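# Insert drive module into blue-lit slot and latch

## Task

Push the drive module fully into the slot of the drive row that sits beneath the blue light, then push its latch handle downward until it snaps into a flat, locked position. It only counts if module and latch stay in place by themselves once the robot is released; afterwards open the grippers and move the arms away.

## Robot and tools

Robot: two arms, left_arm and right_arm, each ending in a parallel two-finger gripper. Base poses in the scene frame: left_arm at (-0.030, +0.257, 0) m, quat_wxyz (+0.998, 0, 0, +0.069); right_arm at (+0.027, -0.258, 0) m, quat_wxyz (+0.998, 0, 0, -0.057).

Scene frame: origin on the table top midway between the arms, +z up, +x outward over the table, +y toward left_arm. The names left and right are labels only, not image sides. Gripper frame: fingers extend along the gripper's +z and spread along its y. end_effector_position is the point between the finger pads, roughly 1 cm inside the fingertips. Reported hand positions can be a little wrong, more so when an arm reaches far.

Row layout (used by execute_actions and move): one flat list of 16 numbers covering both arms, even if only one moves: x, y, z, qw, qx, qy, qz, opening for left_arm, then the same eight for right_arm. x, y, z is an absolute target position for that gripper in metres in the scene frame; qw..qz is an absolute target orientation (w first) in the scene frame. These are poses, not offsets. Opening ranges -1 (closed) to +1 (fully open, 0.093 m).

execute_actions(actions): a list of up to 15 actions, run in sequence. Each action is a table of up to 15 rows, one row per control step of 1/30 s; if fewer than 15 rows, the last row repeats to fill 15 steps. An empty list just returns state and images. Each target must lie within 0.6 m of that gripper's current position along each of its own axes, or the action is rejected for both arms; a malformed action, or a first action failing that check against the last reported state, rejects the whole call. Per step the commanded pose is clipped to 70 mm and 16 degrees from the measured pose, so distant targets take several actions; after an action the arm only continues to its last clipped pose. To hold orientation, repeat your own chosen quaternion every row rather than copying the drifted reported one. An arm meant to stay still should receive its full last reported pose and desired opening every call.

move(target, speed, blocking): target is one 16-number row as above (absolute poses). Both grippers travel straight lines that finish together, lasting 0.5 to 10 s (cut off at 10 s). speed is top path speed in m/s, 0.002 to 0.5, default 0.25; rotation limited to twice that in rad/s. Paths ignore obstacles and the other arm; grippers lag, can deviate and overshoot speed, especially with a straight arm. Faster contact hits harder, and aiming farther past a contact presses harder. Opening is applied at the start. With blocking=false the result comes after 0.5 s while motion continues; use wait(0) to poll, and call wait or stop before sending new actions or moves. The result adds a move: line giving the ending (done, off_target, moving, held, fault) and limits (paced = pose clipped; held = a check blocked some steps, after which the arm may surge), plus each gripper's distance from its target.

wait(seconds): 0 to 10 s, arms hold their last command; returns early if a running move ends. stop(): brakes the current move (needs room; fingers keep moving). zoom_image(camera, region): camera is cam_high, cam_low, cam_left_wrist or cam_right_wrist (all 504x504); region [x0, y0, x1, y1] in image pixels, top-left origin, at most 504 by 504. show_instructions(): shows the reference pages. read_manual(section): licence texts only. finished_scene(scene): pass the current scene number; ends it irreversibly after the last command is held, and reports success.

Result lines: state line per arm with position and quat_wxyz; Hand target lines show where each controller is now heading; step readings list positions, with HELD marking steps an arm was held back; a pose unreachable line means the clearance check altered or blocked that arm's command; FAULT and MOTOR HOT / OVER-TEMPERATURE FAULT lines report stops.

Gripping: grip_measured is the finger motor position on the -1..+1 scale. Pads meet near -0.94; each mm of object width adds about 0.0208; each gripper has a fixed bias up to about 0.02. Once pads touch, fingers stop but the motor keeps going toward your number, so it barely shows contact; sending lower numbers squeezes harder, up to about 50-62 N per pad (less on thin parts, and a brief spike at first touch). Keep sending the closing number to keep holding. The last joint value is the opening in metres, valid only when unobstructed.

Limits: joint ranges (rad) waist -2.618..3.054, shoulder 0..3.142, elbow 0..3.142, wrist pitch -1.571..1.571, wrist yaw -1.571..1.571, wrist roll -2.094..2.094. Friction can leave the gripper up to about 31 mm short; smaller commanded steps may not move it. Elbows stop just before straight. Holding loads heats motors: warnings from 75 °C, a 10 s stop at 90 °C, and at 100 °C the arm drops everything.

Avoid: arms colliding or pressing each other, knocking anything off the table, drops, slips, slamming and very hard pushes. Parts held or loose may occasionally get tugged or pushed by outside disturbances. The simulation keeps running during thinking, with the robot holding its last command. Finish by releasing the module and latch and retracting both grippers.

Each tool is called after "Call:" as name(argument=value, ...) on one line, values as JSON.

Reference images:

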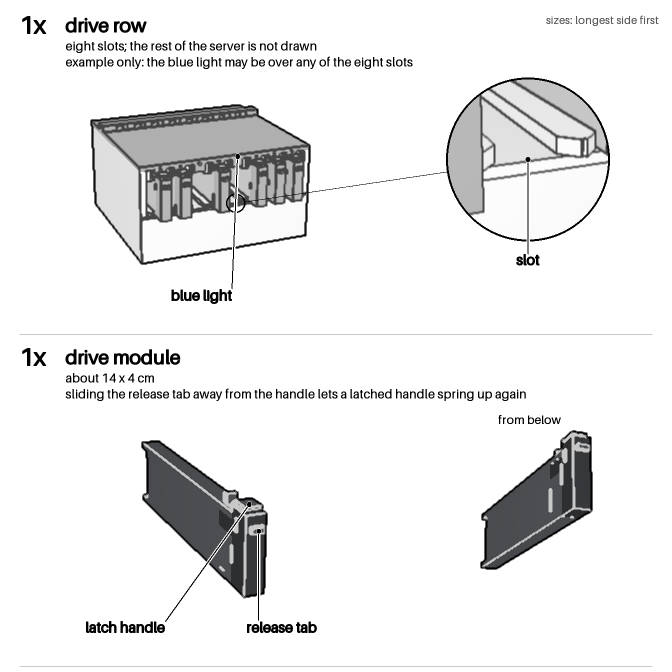

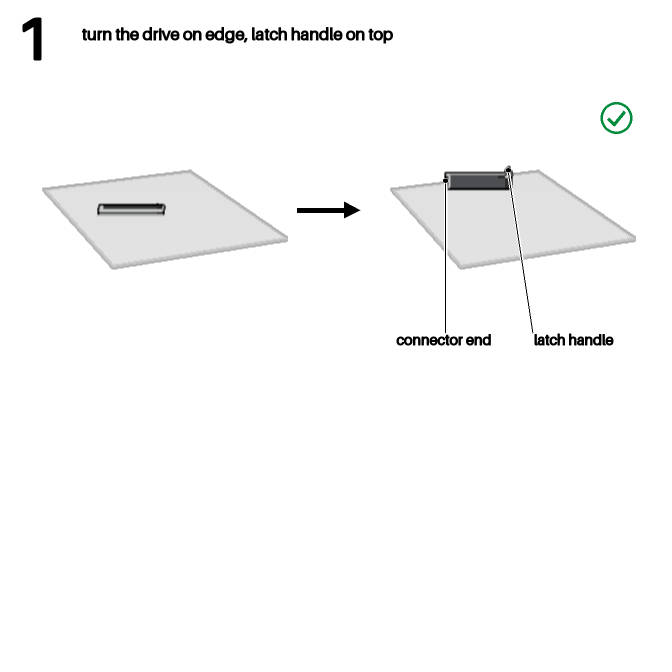

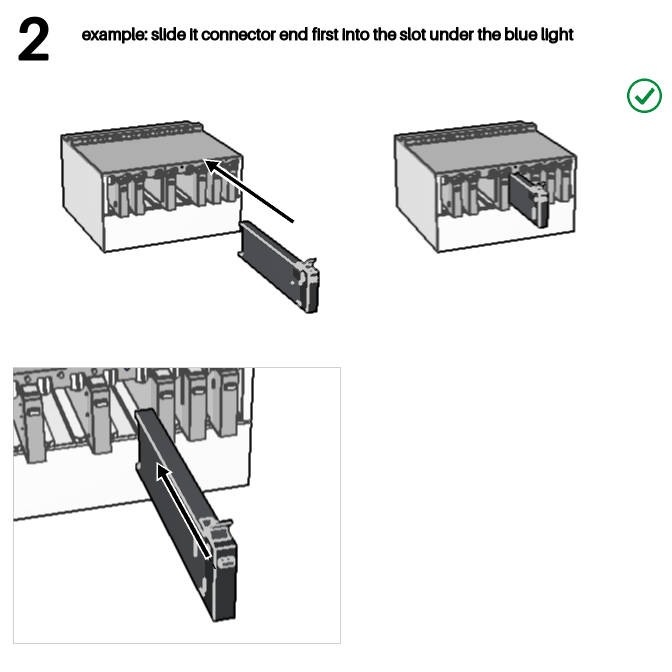

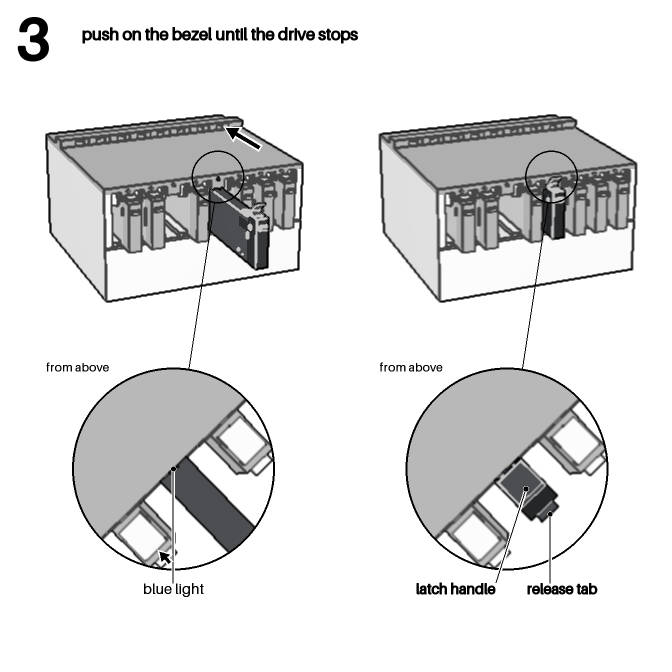

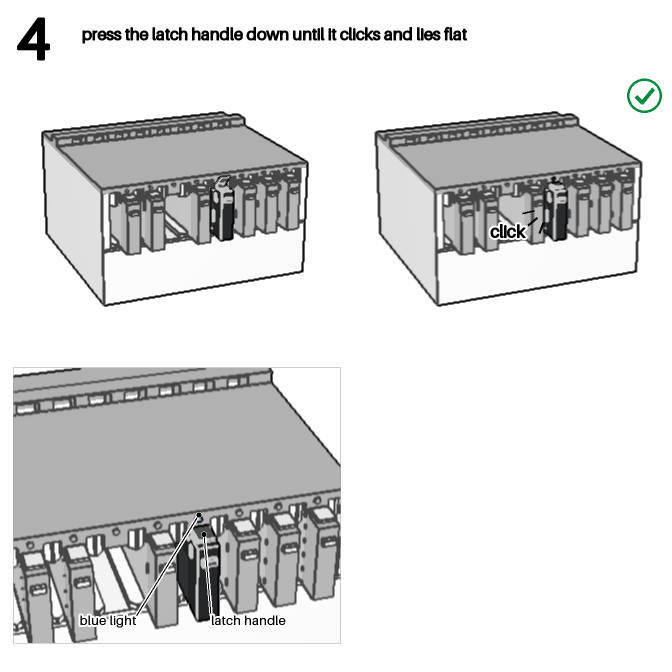

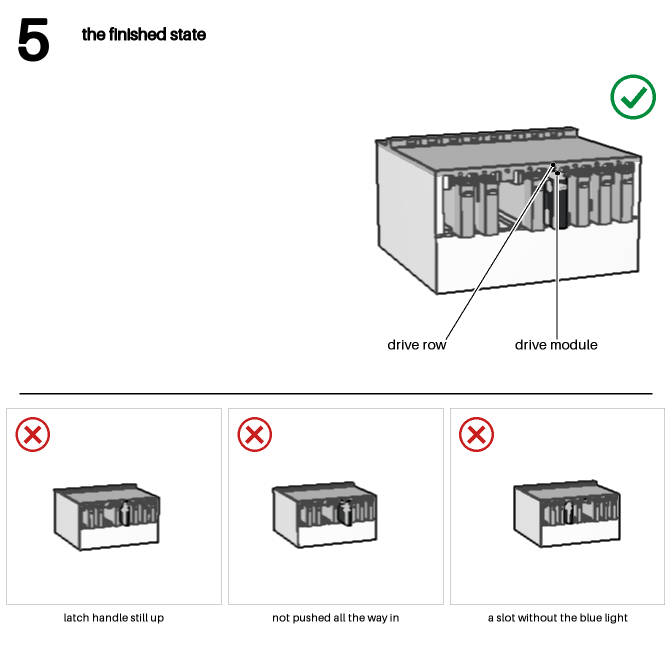

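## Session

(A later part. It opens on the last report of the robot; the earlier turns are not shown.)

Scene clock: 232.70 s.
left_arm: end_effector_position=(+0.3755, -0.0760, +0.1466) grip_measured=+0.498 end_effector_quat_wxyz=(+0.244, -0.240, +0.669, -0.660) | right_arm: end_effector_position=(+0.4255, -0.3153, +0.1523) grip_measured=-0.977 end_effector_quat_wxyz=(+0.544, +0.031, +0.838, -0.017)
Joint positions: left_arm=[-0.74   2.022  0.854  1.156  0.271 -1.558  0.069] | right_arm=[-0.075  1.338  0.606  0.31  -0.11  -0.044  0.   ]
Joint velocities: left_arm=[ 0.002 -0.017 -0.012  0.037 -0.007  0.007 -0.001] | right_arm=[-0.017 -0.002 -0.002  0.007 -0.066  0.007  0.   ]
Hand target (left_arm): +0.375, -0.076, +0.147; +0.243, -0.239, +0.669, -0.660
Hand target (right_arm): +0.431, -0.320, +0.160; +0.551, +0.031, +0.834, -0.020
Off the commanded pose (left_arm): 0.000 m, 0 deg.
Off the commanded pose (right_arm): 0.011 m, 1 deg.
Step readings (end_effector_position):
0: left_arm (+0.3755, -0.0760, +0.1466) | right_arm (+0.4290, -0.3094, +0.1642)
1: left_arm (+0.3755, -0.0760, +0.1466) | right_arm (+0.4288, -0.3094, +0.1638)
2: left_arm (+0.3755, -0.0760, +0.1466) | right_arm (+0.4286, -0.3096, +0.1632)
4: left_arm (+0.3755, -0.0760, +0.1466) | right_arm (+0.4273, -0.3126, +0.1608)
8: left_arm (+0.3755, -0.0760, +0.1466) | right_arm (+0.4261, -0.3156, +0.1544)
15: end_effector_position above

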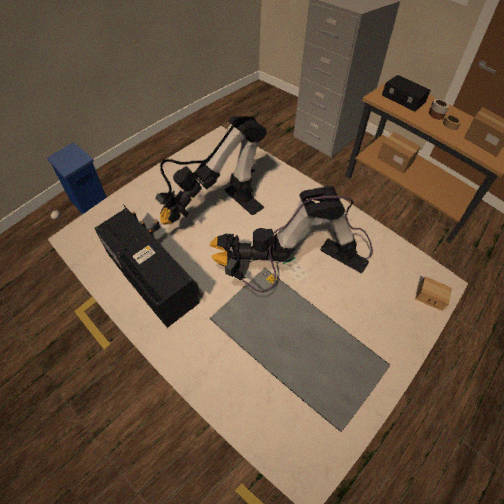

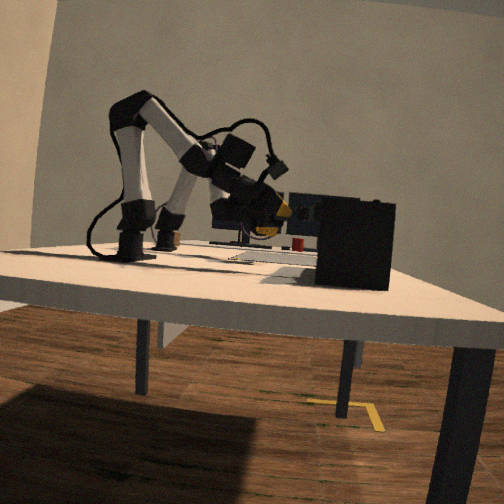

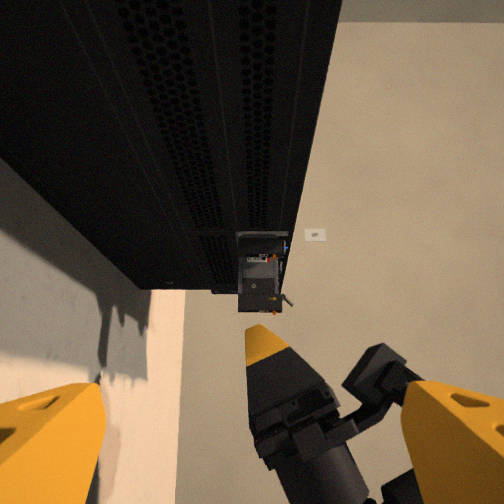

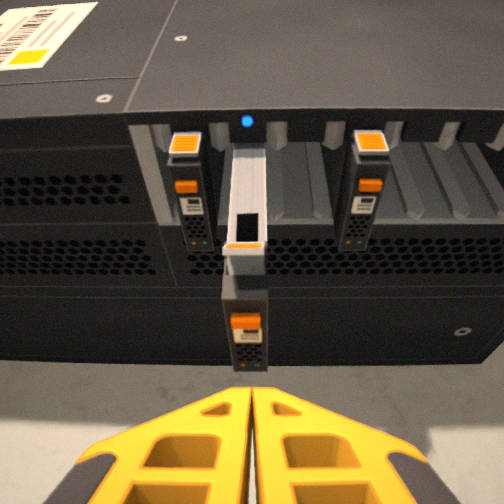

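Call:
execute_actions(actions=[[[0.3753,-0.0762,0.1466,0.243,-0.239,0.669,-0.660,0.5,0.434,-0.316,0.162,0.551,0.028,0.834,-0.018,-1],[0.3753,-0.0762,0.1466,0.243,-0.239,0.669,-0.660,0.5,0.436,-0.313,0.162,0.551,0.026,0.834,-0.017,-1],[0.3753,-0.0762,0.1466,0.243,-0.239,0.669,-0.660,0.5,0.438,-0.3125,0.162,0.551,0.026,0.834,-0.017,-1],[0.3753,-0.0762,0.1466,0.243,-0.239,0.669,-0.660,0.5,0.440,-0.3125,0.162,0.551,0.026,0.834,-0.017,-1],[0.3753,-0.0762,0.1466,0.243,-0.239,0.669,-0.660,0.5,0.442,-0.3125,0.163,0.551,0.026,0.834,-0.017,-1],[0.3753,-0.0762,0.1466,0.243,-0.239,0.669,-0.660,0.5,0.444,-0.3126,0.163,0.551,0.026,0.834,-0.017,-1],[0.3753,-0.0762,0.1466,0.243,-0.239,0.669,-0.660,0.5,0.446,-0.3128,0.163,0.551,0.026,0.834,-0.017,-1],[0.3753,-0.0762,0.1466,0.243,-0.239,0.669,-0.660,0.5,0.448,-0.313,0.164,0.551,0.026,0.834,-0.017,-1],[0.3753,-0.0762,0.1466,0.243,-0.239,0.669,-0.660,0.5,0.450,-0.3131,0.164,0.551,0.026,0.834,-0.017,-1],[0.3753,-0.0762,0.1466,0.243,-0.239,0.669,-0.660,0.5,0.4525,-0.3133,0.165,0.551,0.026,0.834,-0.017,-1],[0.3753,-0.0762,0.1466,0.243,-0.239,0.669,-0.660,0.5,0.455,-0.3135,0.165,0.551,0.026,0.834,-0.017,-1],[0.3753,-0.0762,0.1466,0.243,-0.239,0.669,-0.660,0.5,0.4575,-0.3137,0.166,0.551,0.026,0.834,-0.017,-1],[0.3753,-0.0762,0.1466,0.243,-0.239,0.669,-0.660,0.5,0.460,-0.3138,0.166,0.551,0.026,0.834,-0.017,-1],[0.3753,-0.0762,0.1466,0.243,-0.239,0.669,-0.660,0.5,0.4625,-0.314,0.166,0.551,0.026,0.834,-0.017,-1],[0.3753,-0.0762,0.1466,0.243,-0.239,0.669,-0.660,0.5,0.465,-0.3142,0.166,0.551,0.026,0.834,-0.017,-1]],[[0.3753,-0.0762,0.1466,0.243,-0.239,0.669,-0.660,0.5,0.4675,-0.3144,0.166,0.551,0.026,0.834,-0.017,-1],[0.3753,-0.0762,0.1466,0.243,-0.239,0.669,-0.660,0.5,0.470,-0.3146,0.166,0.551,0.026,0.834,-0.017,-1],[0.3753,-0.0762,0.1466,0.243,-0.239,0.669,-0.660,0.5,0.4725,-0.3148,0.166,0.551,0.026,0.834,-0.017,-1],[0.3753,-0.0762,0.1466,0.243,-0.239,0.669,-0.660,0.5,0.475,-0.315,0.166,0.551,0.026,0.834,-0.017,-1],[0.3753,-0.0762,0.1466,0.243,-0.239,0.669,-0.660,0.5,0.4775,-0.3151,0.166,0.551,0.026,0.834,-0.017,-1],[0.3753,-0.0762,0.1466,0.243,-0.239,0.669,-0.660,0.5,0.480,-0.3153,0.166,0.551,0.026,0.834,-0.017,-1],[0.3753,-0.0762,0.1466,0.243,-0.239,0.669,-0.660,0.5,0.4825,-0.3155,0.166,0.551,0.026,0.834,-0.017,-1],[0.3753,-0.0762,0.1466,0.243,-0.239,0.669,-0.660,0.5,0.485,-0.3157,0.166,0.551,0.026,0.834,-0.017,-1]]])

Scene clock: 244.13 s.
left_arm: end_effector_position=(+0.3755, -0.0760, +0.1466) grip_measured=+0.498 end_effector_quat_wxyz=(+0.244, -0.240, +0.669, -0.660) | right_arm: end_effector_position=(+0.4730, -0.3187, +0.1573) grip_measured=-0.977 end_effector_quat_wxyz=(+0.539, +0.028, +0.842, -0.017)
Joint positions: left_arm=[-0.74   2.022  0.854  1.156  0.271 -1.558  0.069] | right_arm=[-0.059  1.523  0.795  0.295 -0.099 -0.043  0.   ]
Joint velocities: left_arm=[ 0.012 -0.002 -0.012  0.037  0.037  0.007  0.   ] | right_arm=[ 0.007 -0.002  0.007 -0.007  0.066  0.051  0.   ]
Hand target (left_arm): +0.375, -0.076, +0.147; +0.243, -0.239, +0.669, -0.660
Hand target (right_arm): +0.484, -0.316, +0.166; +0.551, +0.026, +0.834, -0.017
Off the commanded pose (left_arm): 0.000 m, 0 deg.
Off the commanded pose (right_arm): 0.015 m, 2 deg.
Step readings (end_effector_position; steps 1 to 15: 1st action; 16 to 30: 2nd action):
0: left_arm (+0.3755, -0.0760, +0.1466) | right_arm (+0.4253, -0.3152, +0.1521)
1: left_arm (+0.3755, -0.0760, +0.1466) | right_arm (+0.4254, -0.3153, +0.1523)
2: left_arm (+0.3755, -0.0760, +0.1466) | right_arm (+0.4260, -0.3154, +0.1529)
4: left_arm (+0.3755, -0.0760, +0.1466) | right_arm (+0.4286, -0.3159, +0.1547)
8: left_arm (+0.3755, -0.0760, +0.1466) | right_arm (+0.4364, -0.3163, +0.1568)
15: left_arm (+0.3755, -0.0760, +0.1466) | right_arm (+0.4518, -0.3170, +0.1579)
16: left_arm (+0.3755, -0.0760, +0.1466) | right_arm (+0.4542, -0.3172, +0.1578)
17: left_arm (+0.3755, -0.0760, +0.1466) | right_arm (+0.4566, -0.3173, +0.1576)
19: left_arm (+0.3755, -0.0760, +0.1466) | right_arm (+0.4615, -0.3177, +0.1576)
23: left_arm (+0.3755, -0.0760, +0.1466) | right_arm (+0.4712, -0.3185, +0.1576)
30: end_effector_position above

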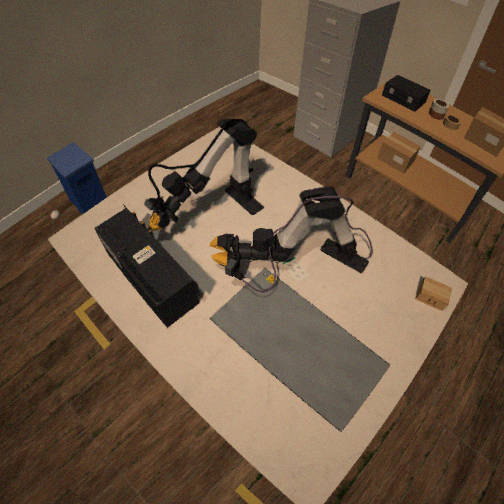

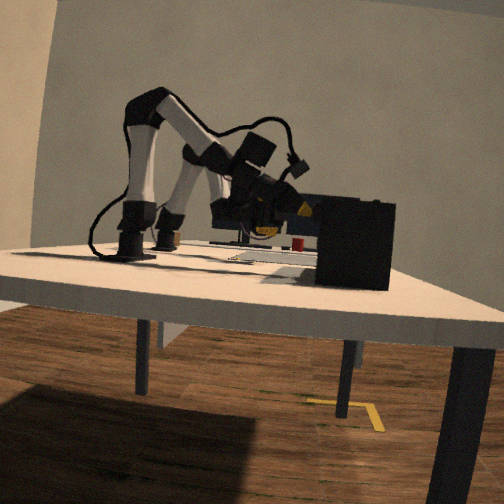

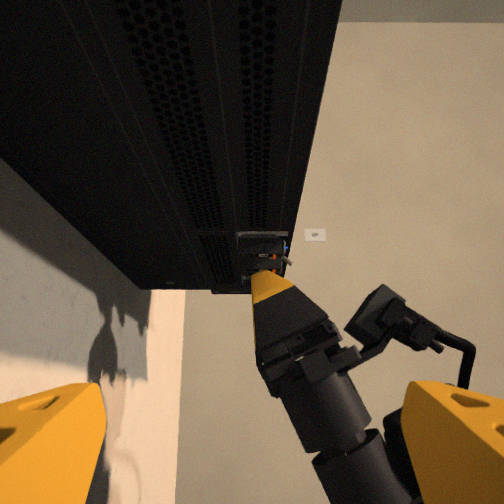

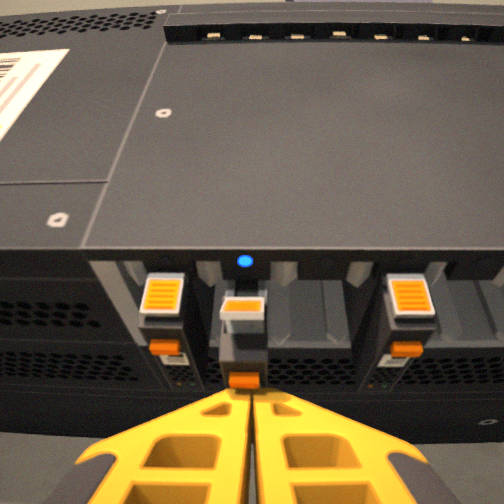

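Call:
execute_actions(actions=[[[0.3753,-0.0762,0.1466,0.243,-0.239,0.669,-0.660,0.5,0.487,-0.3157,0.166,0.551,0.026,0.834,-0.017,-1],[0.3753,-0.0762,0.1466,0.243,-0.239,0.669,-0.660,0.5,0.4885,-0.3157,0.166,0.551,0.026,0.834,-0.017,-1],[0.3753,-0.0762,0.1466,0.243,-0.239,0.669,-0.660,0.5,0.490,-0.3158,0.166,0.551,0.026,0.834,-0.017,-1],[0.3753,-0.0762,0.1466,0.243,-0.239,0.669,-0.660,0.5,0.4915,-0.3159,0.166,0.551,0.026,0.834,-0.017,-1],[0.3753,-0.0762,0.1466,0.243,-0.239,0.669,-0.660,0.5,0.493,-0.316,0.166,0.551,0.026,0.834,-0.017,-1],[0.3753,-0.0762,0.1466,0.243,-0.239,0.669,-0.660,0.5,0.4945,-0.3161,0.166,0.551,0.026,0.834,-0.017,-1],[0.3753,-0.0762,0.1466,0.243,-0.239,0.669,-0.660,0.5,0.496,-0.3162,0.167,0.551,0.026,0.834,-0.017,-1],[0.3753,-0.0762,0.1466,0.243,-0.239,0.669,-0.660,0.5,0.4975,-0.3163,0.167,0.551,0.026,0.834,-0.017,-1],[0.3753,-0.0762,0.1466,0.243,-0.239,0.669,-0.660,0.5,0.499,-0.3164,0.168,0.551,0.026,0.834,-0.017,-1],[0.3753,-0.0762,0.1466,0.243,-0.239,0.669,-0.660,0.5,0.5005,-0.3165,0.168,0.551,0.026,0.834,-0.017,-1],[0.3753,-0.0762,0.1466,0.243,-0.239,0.669,-0.660,0.5,0.502,-0.3166,0.169,0.551,0.026,0.834,-0.017,-1]]])

Scene clock: 254.30 s.
left_arm: end_effector_position=(+0.3755, -0.0760, +0.1466) grip_measured=+0.498 end_effector_quat_wxyz=(+0.244, -0.240, +0.669, -0.660) | right_arm: end_effector_position=(+0.4807, -0.3202, +0.1576) grip_measured=-0.977 end_effector_quat_wxyz=(+0.528, +0.031, +0.849, -0.015)
Joint positions: left_arm=[-0.74   2.022  0.854  1.156  0.271 -1.558  0.069] | right_arm=[-0.059  1.552  0.85   0.242 -0.098 -0.041  0.   ]
Joint velocities: left_arm=[ 0.002 -0.027 -0.012 -0.022 -0.095 -0.022  0.   ] | right_arm=[ 0.002  0.002  0.032 -0.081 -0.022 -0.051  0.   ]
Hand target (left_arm): +0.375, -0.076, +0.147; +0.243, -0.239, +0.669, -0.660
Hand target (right_arm): +0.500, -0.316, +0.169; +0.551, +0.027, +0.834, -0.016
Off the commanded pose (left_arm): 0.000 m, 0 deg.
Off the commanded pose (right_arm): 0.024 m, 3 deg.
Step readings (end_effector_position):
0: left_arm (+0.3755, -0.0760, +0.1466) | right_arm (+0.4730, -0.3187, +0.1574)
1: left_arm (+0.3755, -0.0760, +0.1466) | right_arm (+0.4730, -0.3187, +0.1574)
2: left_arm (+0.3755, -0.0760, +0.1466) | right_arm (+0.4732, -0.3187, +0.1577)
4: left_arm (+0.3755, -0.0760, +0.1466) | right_arm (+0.4736, -0.3188, +0.1578)
8: left_arm (+0.3755, -0.0760, +0.1466) | right_arm (+0.4787, -0.3198, +0.1578)
15: end_effector_position above

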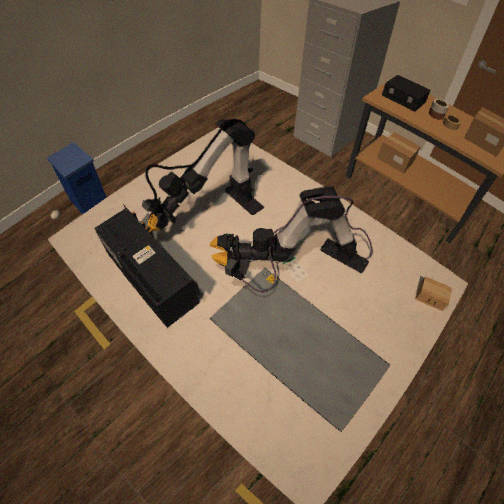

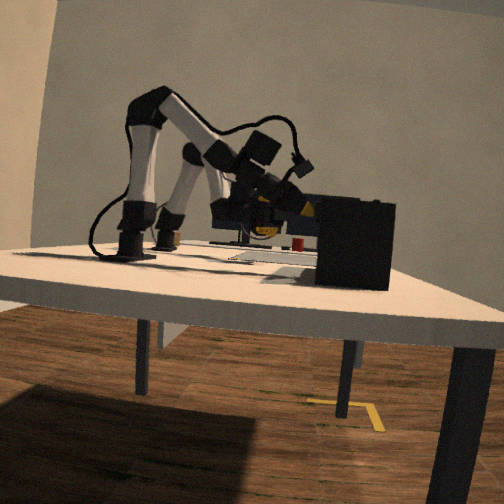

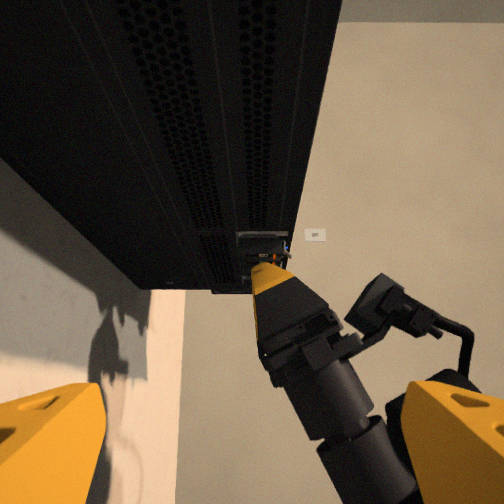

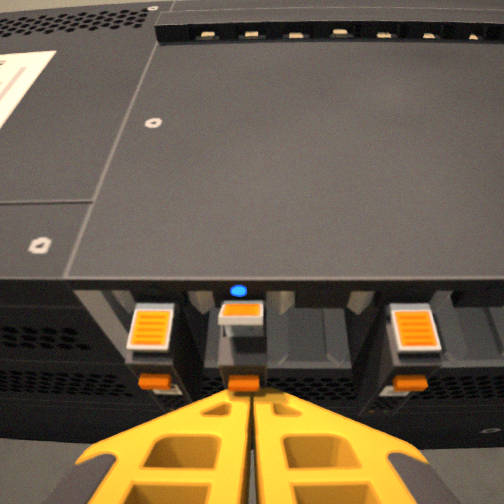

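Call:
move(target=[0.3753,-0.0762,0.1466,0.243,-0.239,0.669,-0.660,0.5, 0.455,-0.32,0.165,0.52,0.03,0.853,-0.017,-1], speed=0.08)

Call:
move(target=[0.3753,-0.0762,0.19,0.243,-0.239,0.669,-0.660,0.5, 0.475,-0.32,0.225,0.4223,0.0316,0.9057,-0.0147,-1], speed=0.12)

Scene clock: 263.27 s.
left_arm: end_effector_position=(+0.3755, -0.0760, +0.1466) grip_measured=+0.498 end_effector_quat_wxyz=(+0.244, -0.240, +0.669, -0.660) | right_arm: end_effector_position=(+0.4608, -0.3167, +0.1655) grip_measured=-0.977 end_effector_quat_wxyz=(+0.520, +0.029, +0.854, -0.015)
Joint positions: left_arm=[-0.74   2.022  0.854  1.156  0.271 -1.558  0.069] | right_arm=[-0.059  1.459  0.816  0.163 -0.099 -0.046  0.   ]
Joint velocities: left_arm=[-0.017 -0.002 -0.007  0.007  0.007 -0.037  0.001] | right_arm=[-0.007  0.007 -0.012  0.007  0.051 -0.066  0.   ]
Hand target (left_arm): +0.375, -0.076, +0.147; +0.243, -0.239, +0.669, -0.660
Hand target (right_arm): +0.455, -0.320, +0.165; +0.520, +0.030, +0.853, -0.017
Off the commanded pose (left_arm): 0.000 m, 0 deg.
Off the commanded pose (right_arm): 0.007 m, 0 deg.
move: done

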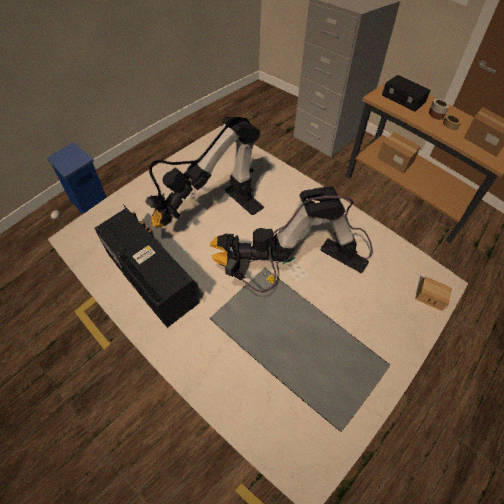

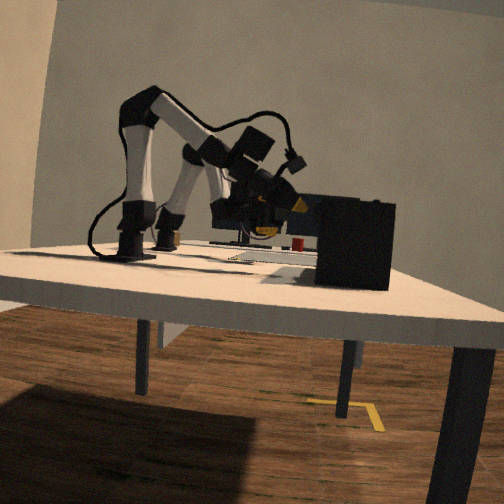

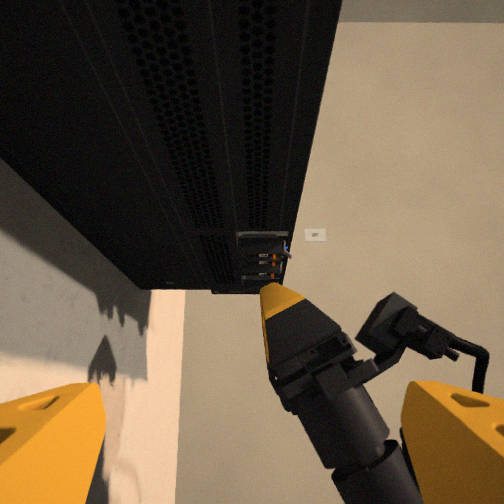

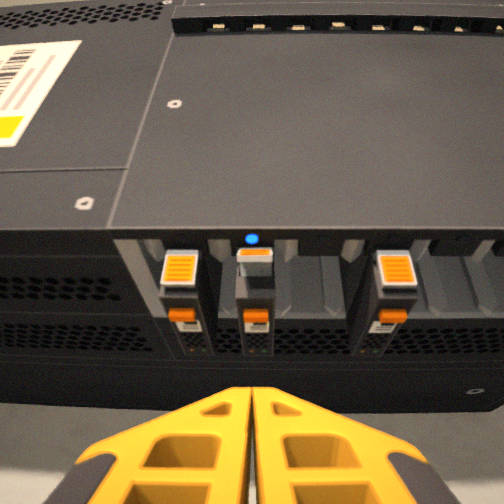

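Scene clock: 264.87 s.
left_arm: end_effector_position=(+0.3739, -0.0749, +0.1788) grip_measured=+0.498 end_effector_quat_wxyz=(+0.240, -0.244, +0.675, -0.654) | right_arm: end_effector_position=(+0.4685, -0.3204, +0.2190) grip_measured=-0.977 end_effector_quat_wxyz=(+0.417, +0.033, +0.908, -0.010)
Joint positions: left_arm=[-0.74   1.9    0.879  0.991  0.271 -1.558  0.069] | right_arm=[-0.059  1.534  1.294 -0.474 -0.085 -0.061  0.   ]
Joint velocities: left_arm=[ 0.002 -0.012  0.012 -0.081  0.007  0.007  0.001] | right_arm=[ 0.007 -0.017 -0.002 -0.051 -0.037  0.022  0.   ]
Hand target (left_arm): +0.376, -0.076, +0.190; +0.243, -0.239, +0.669, -0.660
Hand target (right_arm): +0.474, -0.320, +0.225; +0.422, +0.029, +0.906, -0.014
Off the commanded pose (left_arm): 0.011 m, 1 deg.
Off the commanded pose (right_arm): 0.009 m, 1 deg.
move: off_target (left_arm)

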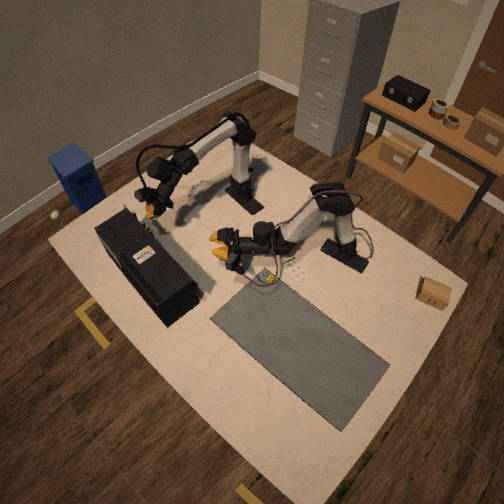

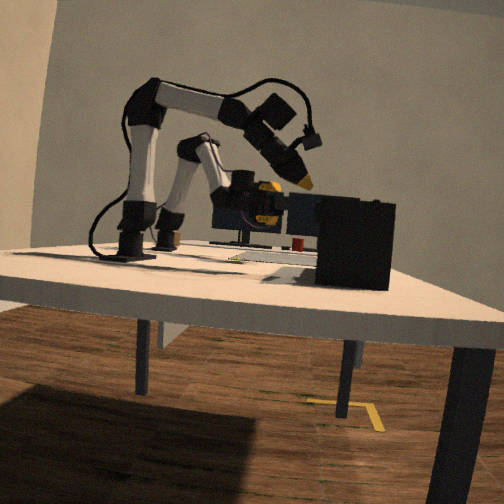

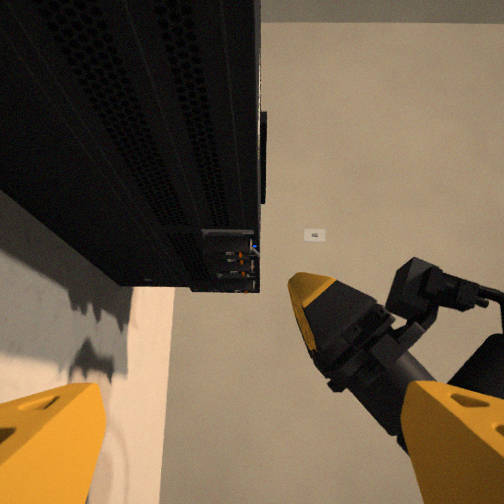

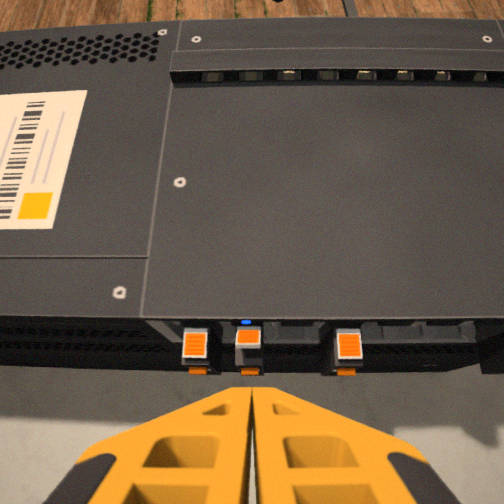

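Call:
move(target=[0.3739,-0.0749,0.1788,0.240,-0.244,0.675,-0.654,0.5, 0.504,-0.318,0.213,0.4223,0.0316,0.9057,-0.0147,-1], speed=0.08)

Call:
zoom_image(camera="cam_left_wrist", region=[210, 210, 320, 300])

Scene clock: 270.57 s.
left_arm: end_effector_position=(+0.3739, -0.0749, +0.1787) grip_measured=+0.498 end_effector_quat_wxyz=(+0.240, -0.244, +0.675, -0.654) | right_arm: end_effector_position=(+0.4944, -0.3213, +0.2034) grip_measured=-0.977 end_effector_quat_wxyz=(+0.408, +0.034, +0.912, -0.013)
Joint positions: left_arm=[-0.74   1.9    0.879  0.991  0.271 -1.558  0.069] | right_arm=[-0.045  1.644  1.358 -0.447 -0.068 -0.055  0.   ]
Joint velocities: left_arm=[ 0.007  0.012  0.002  0.007  0.037 -0.095 -0.   ] | right_arm=[ 0.012 -0.007  0.002 -0.037 -0.022 -0.022  0.   ]
Hand target (left_arm): +0.374, -0.075, +0.179; +0.240, -0.244, +0.675, -0.654
Hand target (right_arm): +0.504, -0.318, +0.213; +0.422, +0.032, +0.906, -0.014
Off the commanded pose (left_arm): 0.000 m, 0 deg.
Off the commanded pose (right_arm): 0.014 m, 2 deg.
move: off_target (right_arm)

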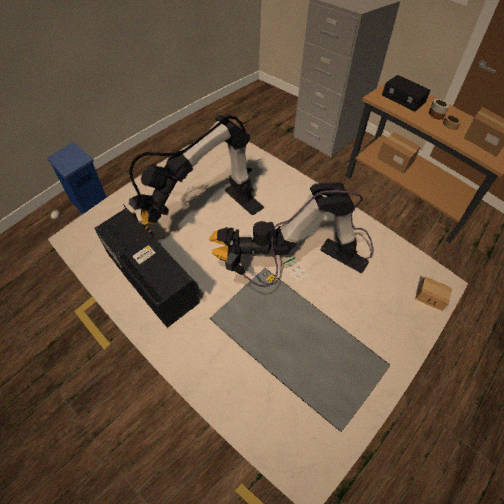

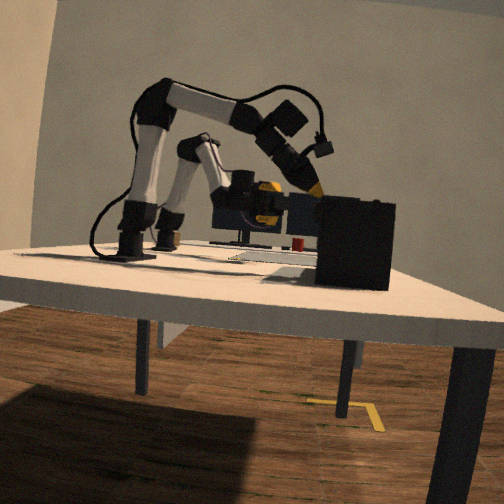

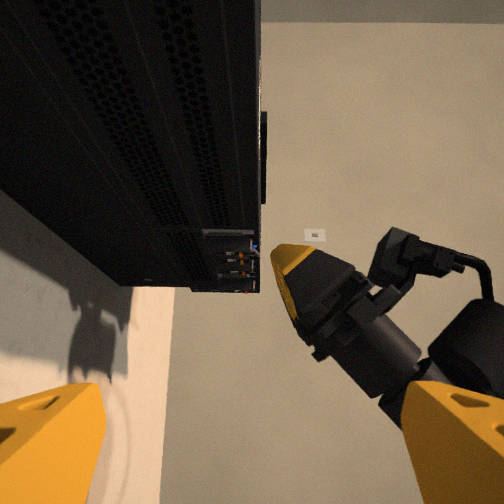

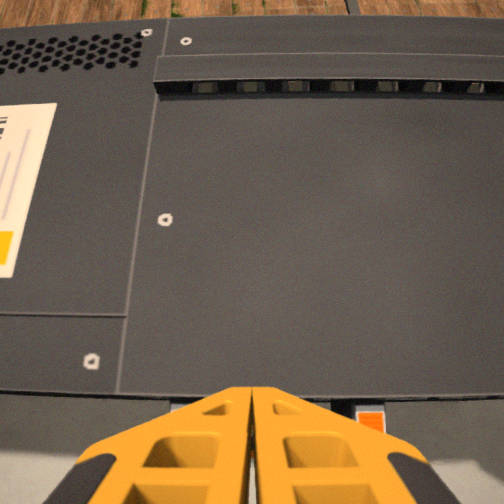

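Region (210, 210, 320, 300) of cam_left_wrist's 504x504 image, scaled by 4.582, with more detail than that image has; it fills the top 412 rows of this view, and the rest is white.

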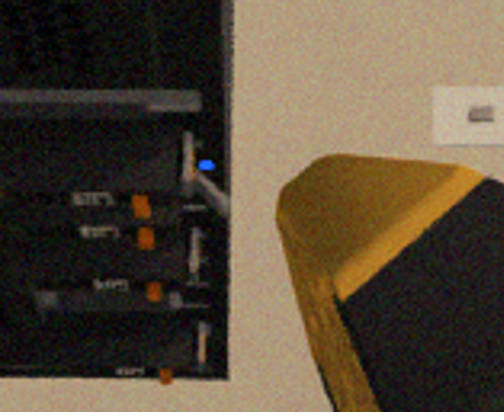

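Call:
execute_actions(actions=[[[0.3739,-0.0749,0.1788,0.240,-0.244,0.675,-0.654,0.5,0.5035,-0.318,0.2105,0.4185,0.0316,0.9076,-0.0146,-1],[0.3739,-0.0749,0.1788,0.240,-0.244,0.675,-0.654,0.5,0.5035,-0.318,0.2105,0.4185,0.0316,0.9076,-0.0146,-1],[0.3739,-0.0749,0.1788,0.240,-0.244,0.675,-0.654,0.5,0.503,-0.318,0.208,0.4145,0.0317,0.9094,-0.0145,-1],[0.3739,-0.0749,0.1788,0.240,-0.244,0.675,-0.654,0.5,0.503,-0.318,0.208,0.4145,0.0317,0.9094,-0.0145,-1],[0.3739,-0.0749,0.1788,0.240,-0.244,0.675,-0.654,0.5,0.5026,-0.318,0.2055,0.4105,0.0318,0.9112,-0.0143,-1],[0.3739,-0.0749,0.1788,0.240,-0.244,0.675,-0.654,0.5,0.5026,-0.318,0.2055,0.4105,0.0318,0.9112,-0.0143,-1],[0.3739,-0.0749,0.1788,0.240,-0.244,0.675,-0.654,0.5,0.5022,-0.318,0.203,0.4065,0.0319,0.913,-0.0142,-1],[0.3739,-0.0749,0.1788,0.240,-0.244,0.675,-0.654,0.5,0.5022,-0.318,0.203,0.4065,0.0319,0.913,-0.0142,-1],[0.3739,-0.0749,0.1788,0.240,-0.244,0.675,-0.654,0.5,0.5018,-0.318,0.2005,0.4025,0.0319,0.9147,-0.0141,-1]]])

Call:
zoom_image(camera="cam_left_wrist", region=[210, 210, 320, 300])

Scene clock: 292.80 s.
left_arm: end_effector_position=(+0.3739, -0.0749, +0.1787) grip_measured=+0.498 end_effector_quat_wxyz=(+0.240, -0.244, +0.675, -0.654) | right_arm: end_effector_position=(+0.4951, -0.3220, +0.1936) grip_measured=-0.977 end_effector_quat_wxyz=(+0.396, +0.035, +0.917, -0.013)
Joint positions: left_arm=[-0.74   1.9    0.879  0.991  0.271 -1.558  0.069] | right_arm=[-0.045  1.663  1.358 -0.452 -0.064 -0.055  0.   ]
Joint velocities: left_arm=[-0.017 -0.022  0.002  0.037  0.007 -0.037  0.001] | right_arm=[-0.002 -0.012  0.012 -0.022 -0.007 -0.095  0.   ]
Hand target (left_arm): +0.374, -0.075, +0.179; +0.240, -0.244, +0.675, -0.654
Hand target (right_arm): +0.502, -0.318, +0.200; +0.403, +0.032, +0.915, -0.014
Off the commanded pose (left_arm): 0.000 m, 0 deg.
Off the commanded pose (right_arm): 0.010 m, 1 deg.
Step readings (end_effector_position):
0: left_arm (+0.3739, -0.0749, +0.1787) | right_arm (+0.4944, -0.3214, +0.2034)
1: left_arm (+0.3739, -0.0749, +0.1787) | right_arm (+0.4944, -0.3214, +0.2034)
2: left_arm (+0.3739, -0.0749, +0.1787) | right_arm (+0.4944, -0.3215, +0.2034)
4: left_arm (+0.3739, -0.0749, +0.1787) | right_arm (+0.4944, -0.3215, +0.2034)
8: left_arm (+0.3739, -0.0749, +0.1787) | right_arm (+0.4949, -0.3218, +0.1996)
15: end_effector_position above

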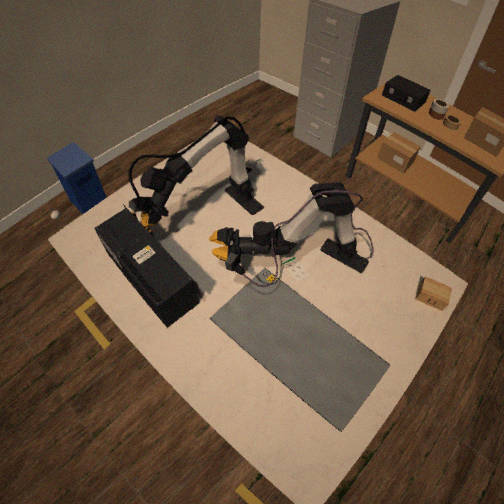

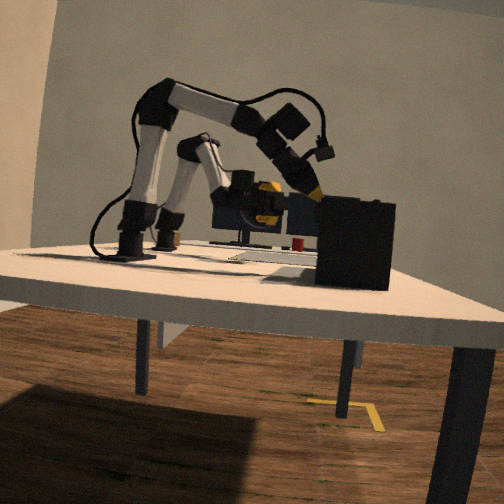

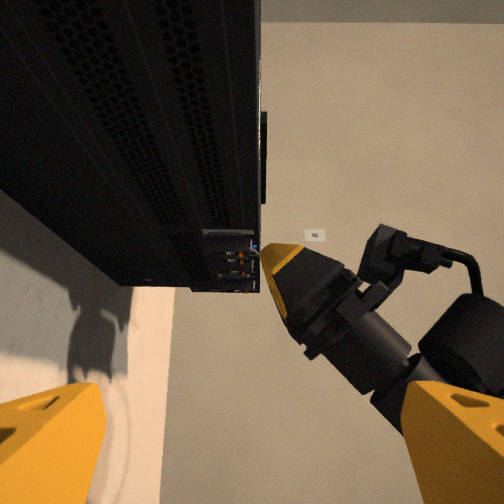

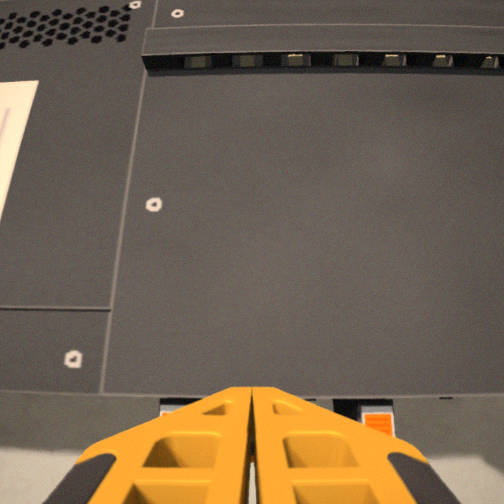

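Region (210, 210, 320, 300) of cam_left_wrist's 504x504 image, scaled by 4.582, with more detail than that image has; it fills the top 412 rows of this view, and the rest is white.

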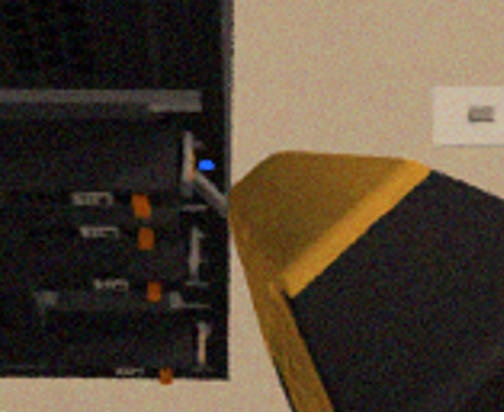

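Call:
execute_actions(actions=[[[0.3739,-0.0749,0.1788,0.240,-0.244,0.675,-0.654,0.5,0.501,-0.318,0.198,0.398,0.032,0.9167,-0.014,-1],[0.3739,-0.0749,0.1788,0.240,-0.244,0.675,-0.654,0.5,0.501,-0.318,0.198,0.398,0.032,0.9167,-0.014,-1],[0.3739,-0.0749,0.1788,0.240,-0.244,0.675,-0.654,0.5,0.5002,-0.318,0.196,0.394,0.032,0.9184,-0.0138,-1],[0.3739,-0.0749,0.1788,0.240,-0.244,0.675,-0.654,0.5,0.5002,-0.318,0.196,0.394,0.032,0.9184,-0.0138,-1],[0.3739,-0.0749,0.1788,0.240,-0.244,0.675,-0.654,0.5,0.4995,-0.318,0.1937,0.390,0.0321,0.9201,-0.0136,-1],[0.3739,-0.0749,0.1788,0.240,-0.244,0.675,-0.654,0.5,0.4995,-0.318,0.1937,0.390,0.0321,0.9201,-0.0136,-1],[0.3739,-0.0749,0.1788,0.240,-0.244,0.675,-0.654,0.5,0.4988,-0.318,0.1915,0.386,0.0322,0.9218,-0.0135,-1],[0.3739,-0.0749,0.1788,0.240,-0.244,0.675,-0.654,0.5,0.4988,-0.318,0.1915,0.386,0.0322,0.9218,-0.0135,-1],[0.3739,-0.0749,0.1788,0.240,-0.244,0.675,-0.654,0.5,0.4985,-0.318,0.189,0.382,0.0322,0.9235,-0.0134,-1],[0.3739,-0.0749,0.1788,0.240,-0.244,0.675,-0.654,0.5,0.4985,-0.318,0.189,0.382,0.0322,0.9235,-0.0134,-1],[0.3739,-0.0749,0.1788,0.240,-0.244,0.675,-0.654,0.5,0.498,-0.318,0.1865,0.378,0.0323,0.9251,-0.0132,-1]]])

Call:
zoom_image(camera="cam_left_wrist", region=[210, 210, 320, 300])

Scene clock: 302.37 s.
left_arm: end_effector_position=(+0.3739, -0.0749, +0.1787) grip_measured=+0.498 end_effector_quat_wxyz=(+0.240, -0.244, +0.675, -0.654) | right_arm: end_effector_position=(+0.4959, -0.3222, +0.1922) grip_measured=-0.977 end_effector_quat_wxyz=(+0.391, +0.036, +0.920, -0.013)
Joint positions: left_arm=[-0.74   1.9    0.879  0.991  0.271 -1.558  0.069] | right_arm=[-0.045  1.674  1.372 -0.468 -0.064 -0.055  0.   ]
Joint velocities: left_arm=[-0.017  0.007  0.012 -0.007 -0.007 -0.066  0.001] | right_arm=[-0.002  0.012 -0.012  0.022 -0.022  0.022  0.   ]
Hand target (left_arm): +0.374, -0.075, +0.179; +0.240, -0.244, +0.675, -0.654
Hand target (right_arm): +0.498, -0.318, +0.187; +0.379, +0.032, +0.925, -0.013
Off the commanded pose (left_arm): 0.000 m, 0 deg.
Off the commanded pose (right_arm): 0.007 m, 2 deg.
Step readings (end_effector_position):
0: left_arm (+0.3739, -0.0749, +0.1787) | right_arm (+0.4951, -0.3220, +0.1936)
1: left_arm (+0.3739, -0.0749, +0.1787) | right_arm (+0.4951, -0.3220, +0.1936)
2: left_arm (+0.3739, -0.0749, +0.1787) | right_arm (+0.4951, -0.3220, +0.1936)
4: left_arm (+0.3739, -0.0749, +0.1787) | right_arm (+0.4951, -0.3220, +0.1936)
8: left_arm (+0.3739, -0.0749, +0.1787) | right_arm (+0.4950, -0.3220, +0.1935)
15: end_effector_position above

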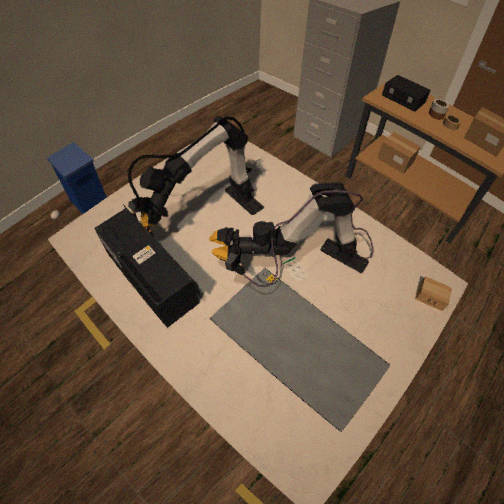

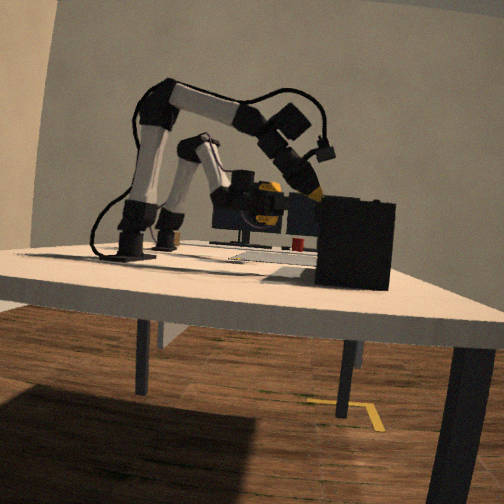

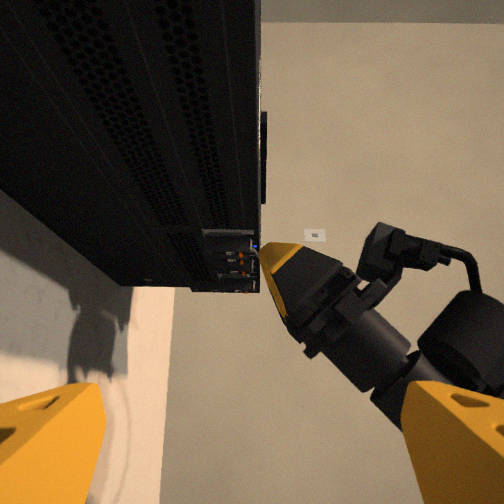

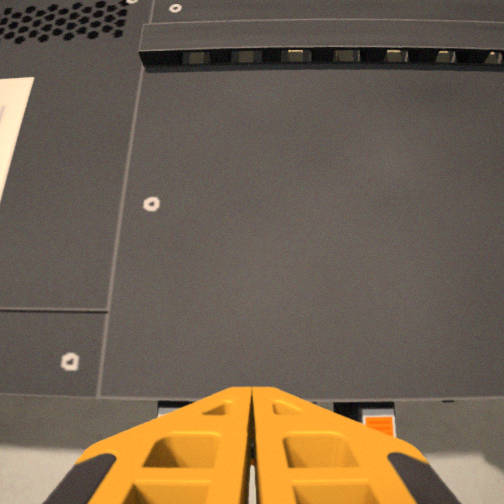

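Region (210, 210, 320, 300) of cam_left_wrist's 504x504 image, scaled by 4.582, with more detail than that image has; it fills the top 412 rows of this view, and the rest is white.

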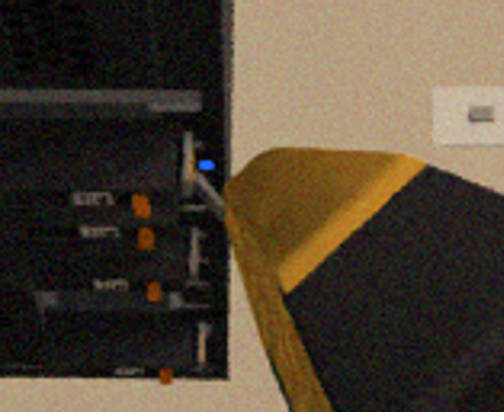

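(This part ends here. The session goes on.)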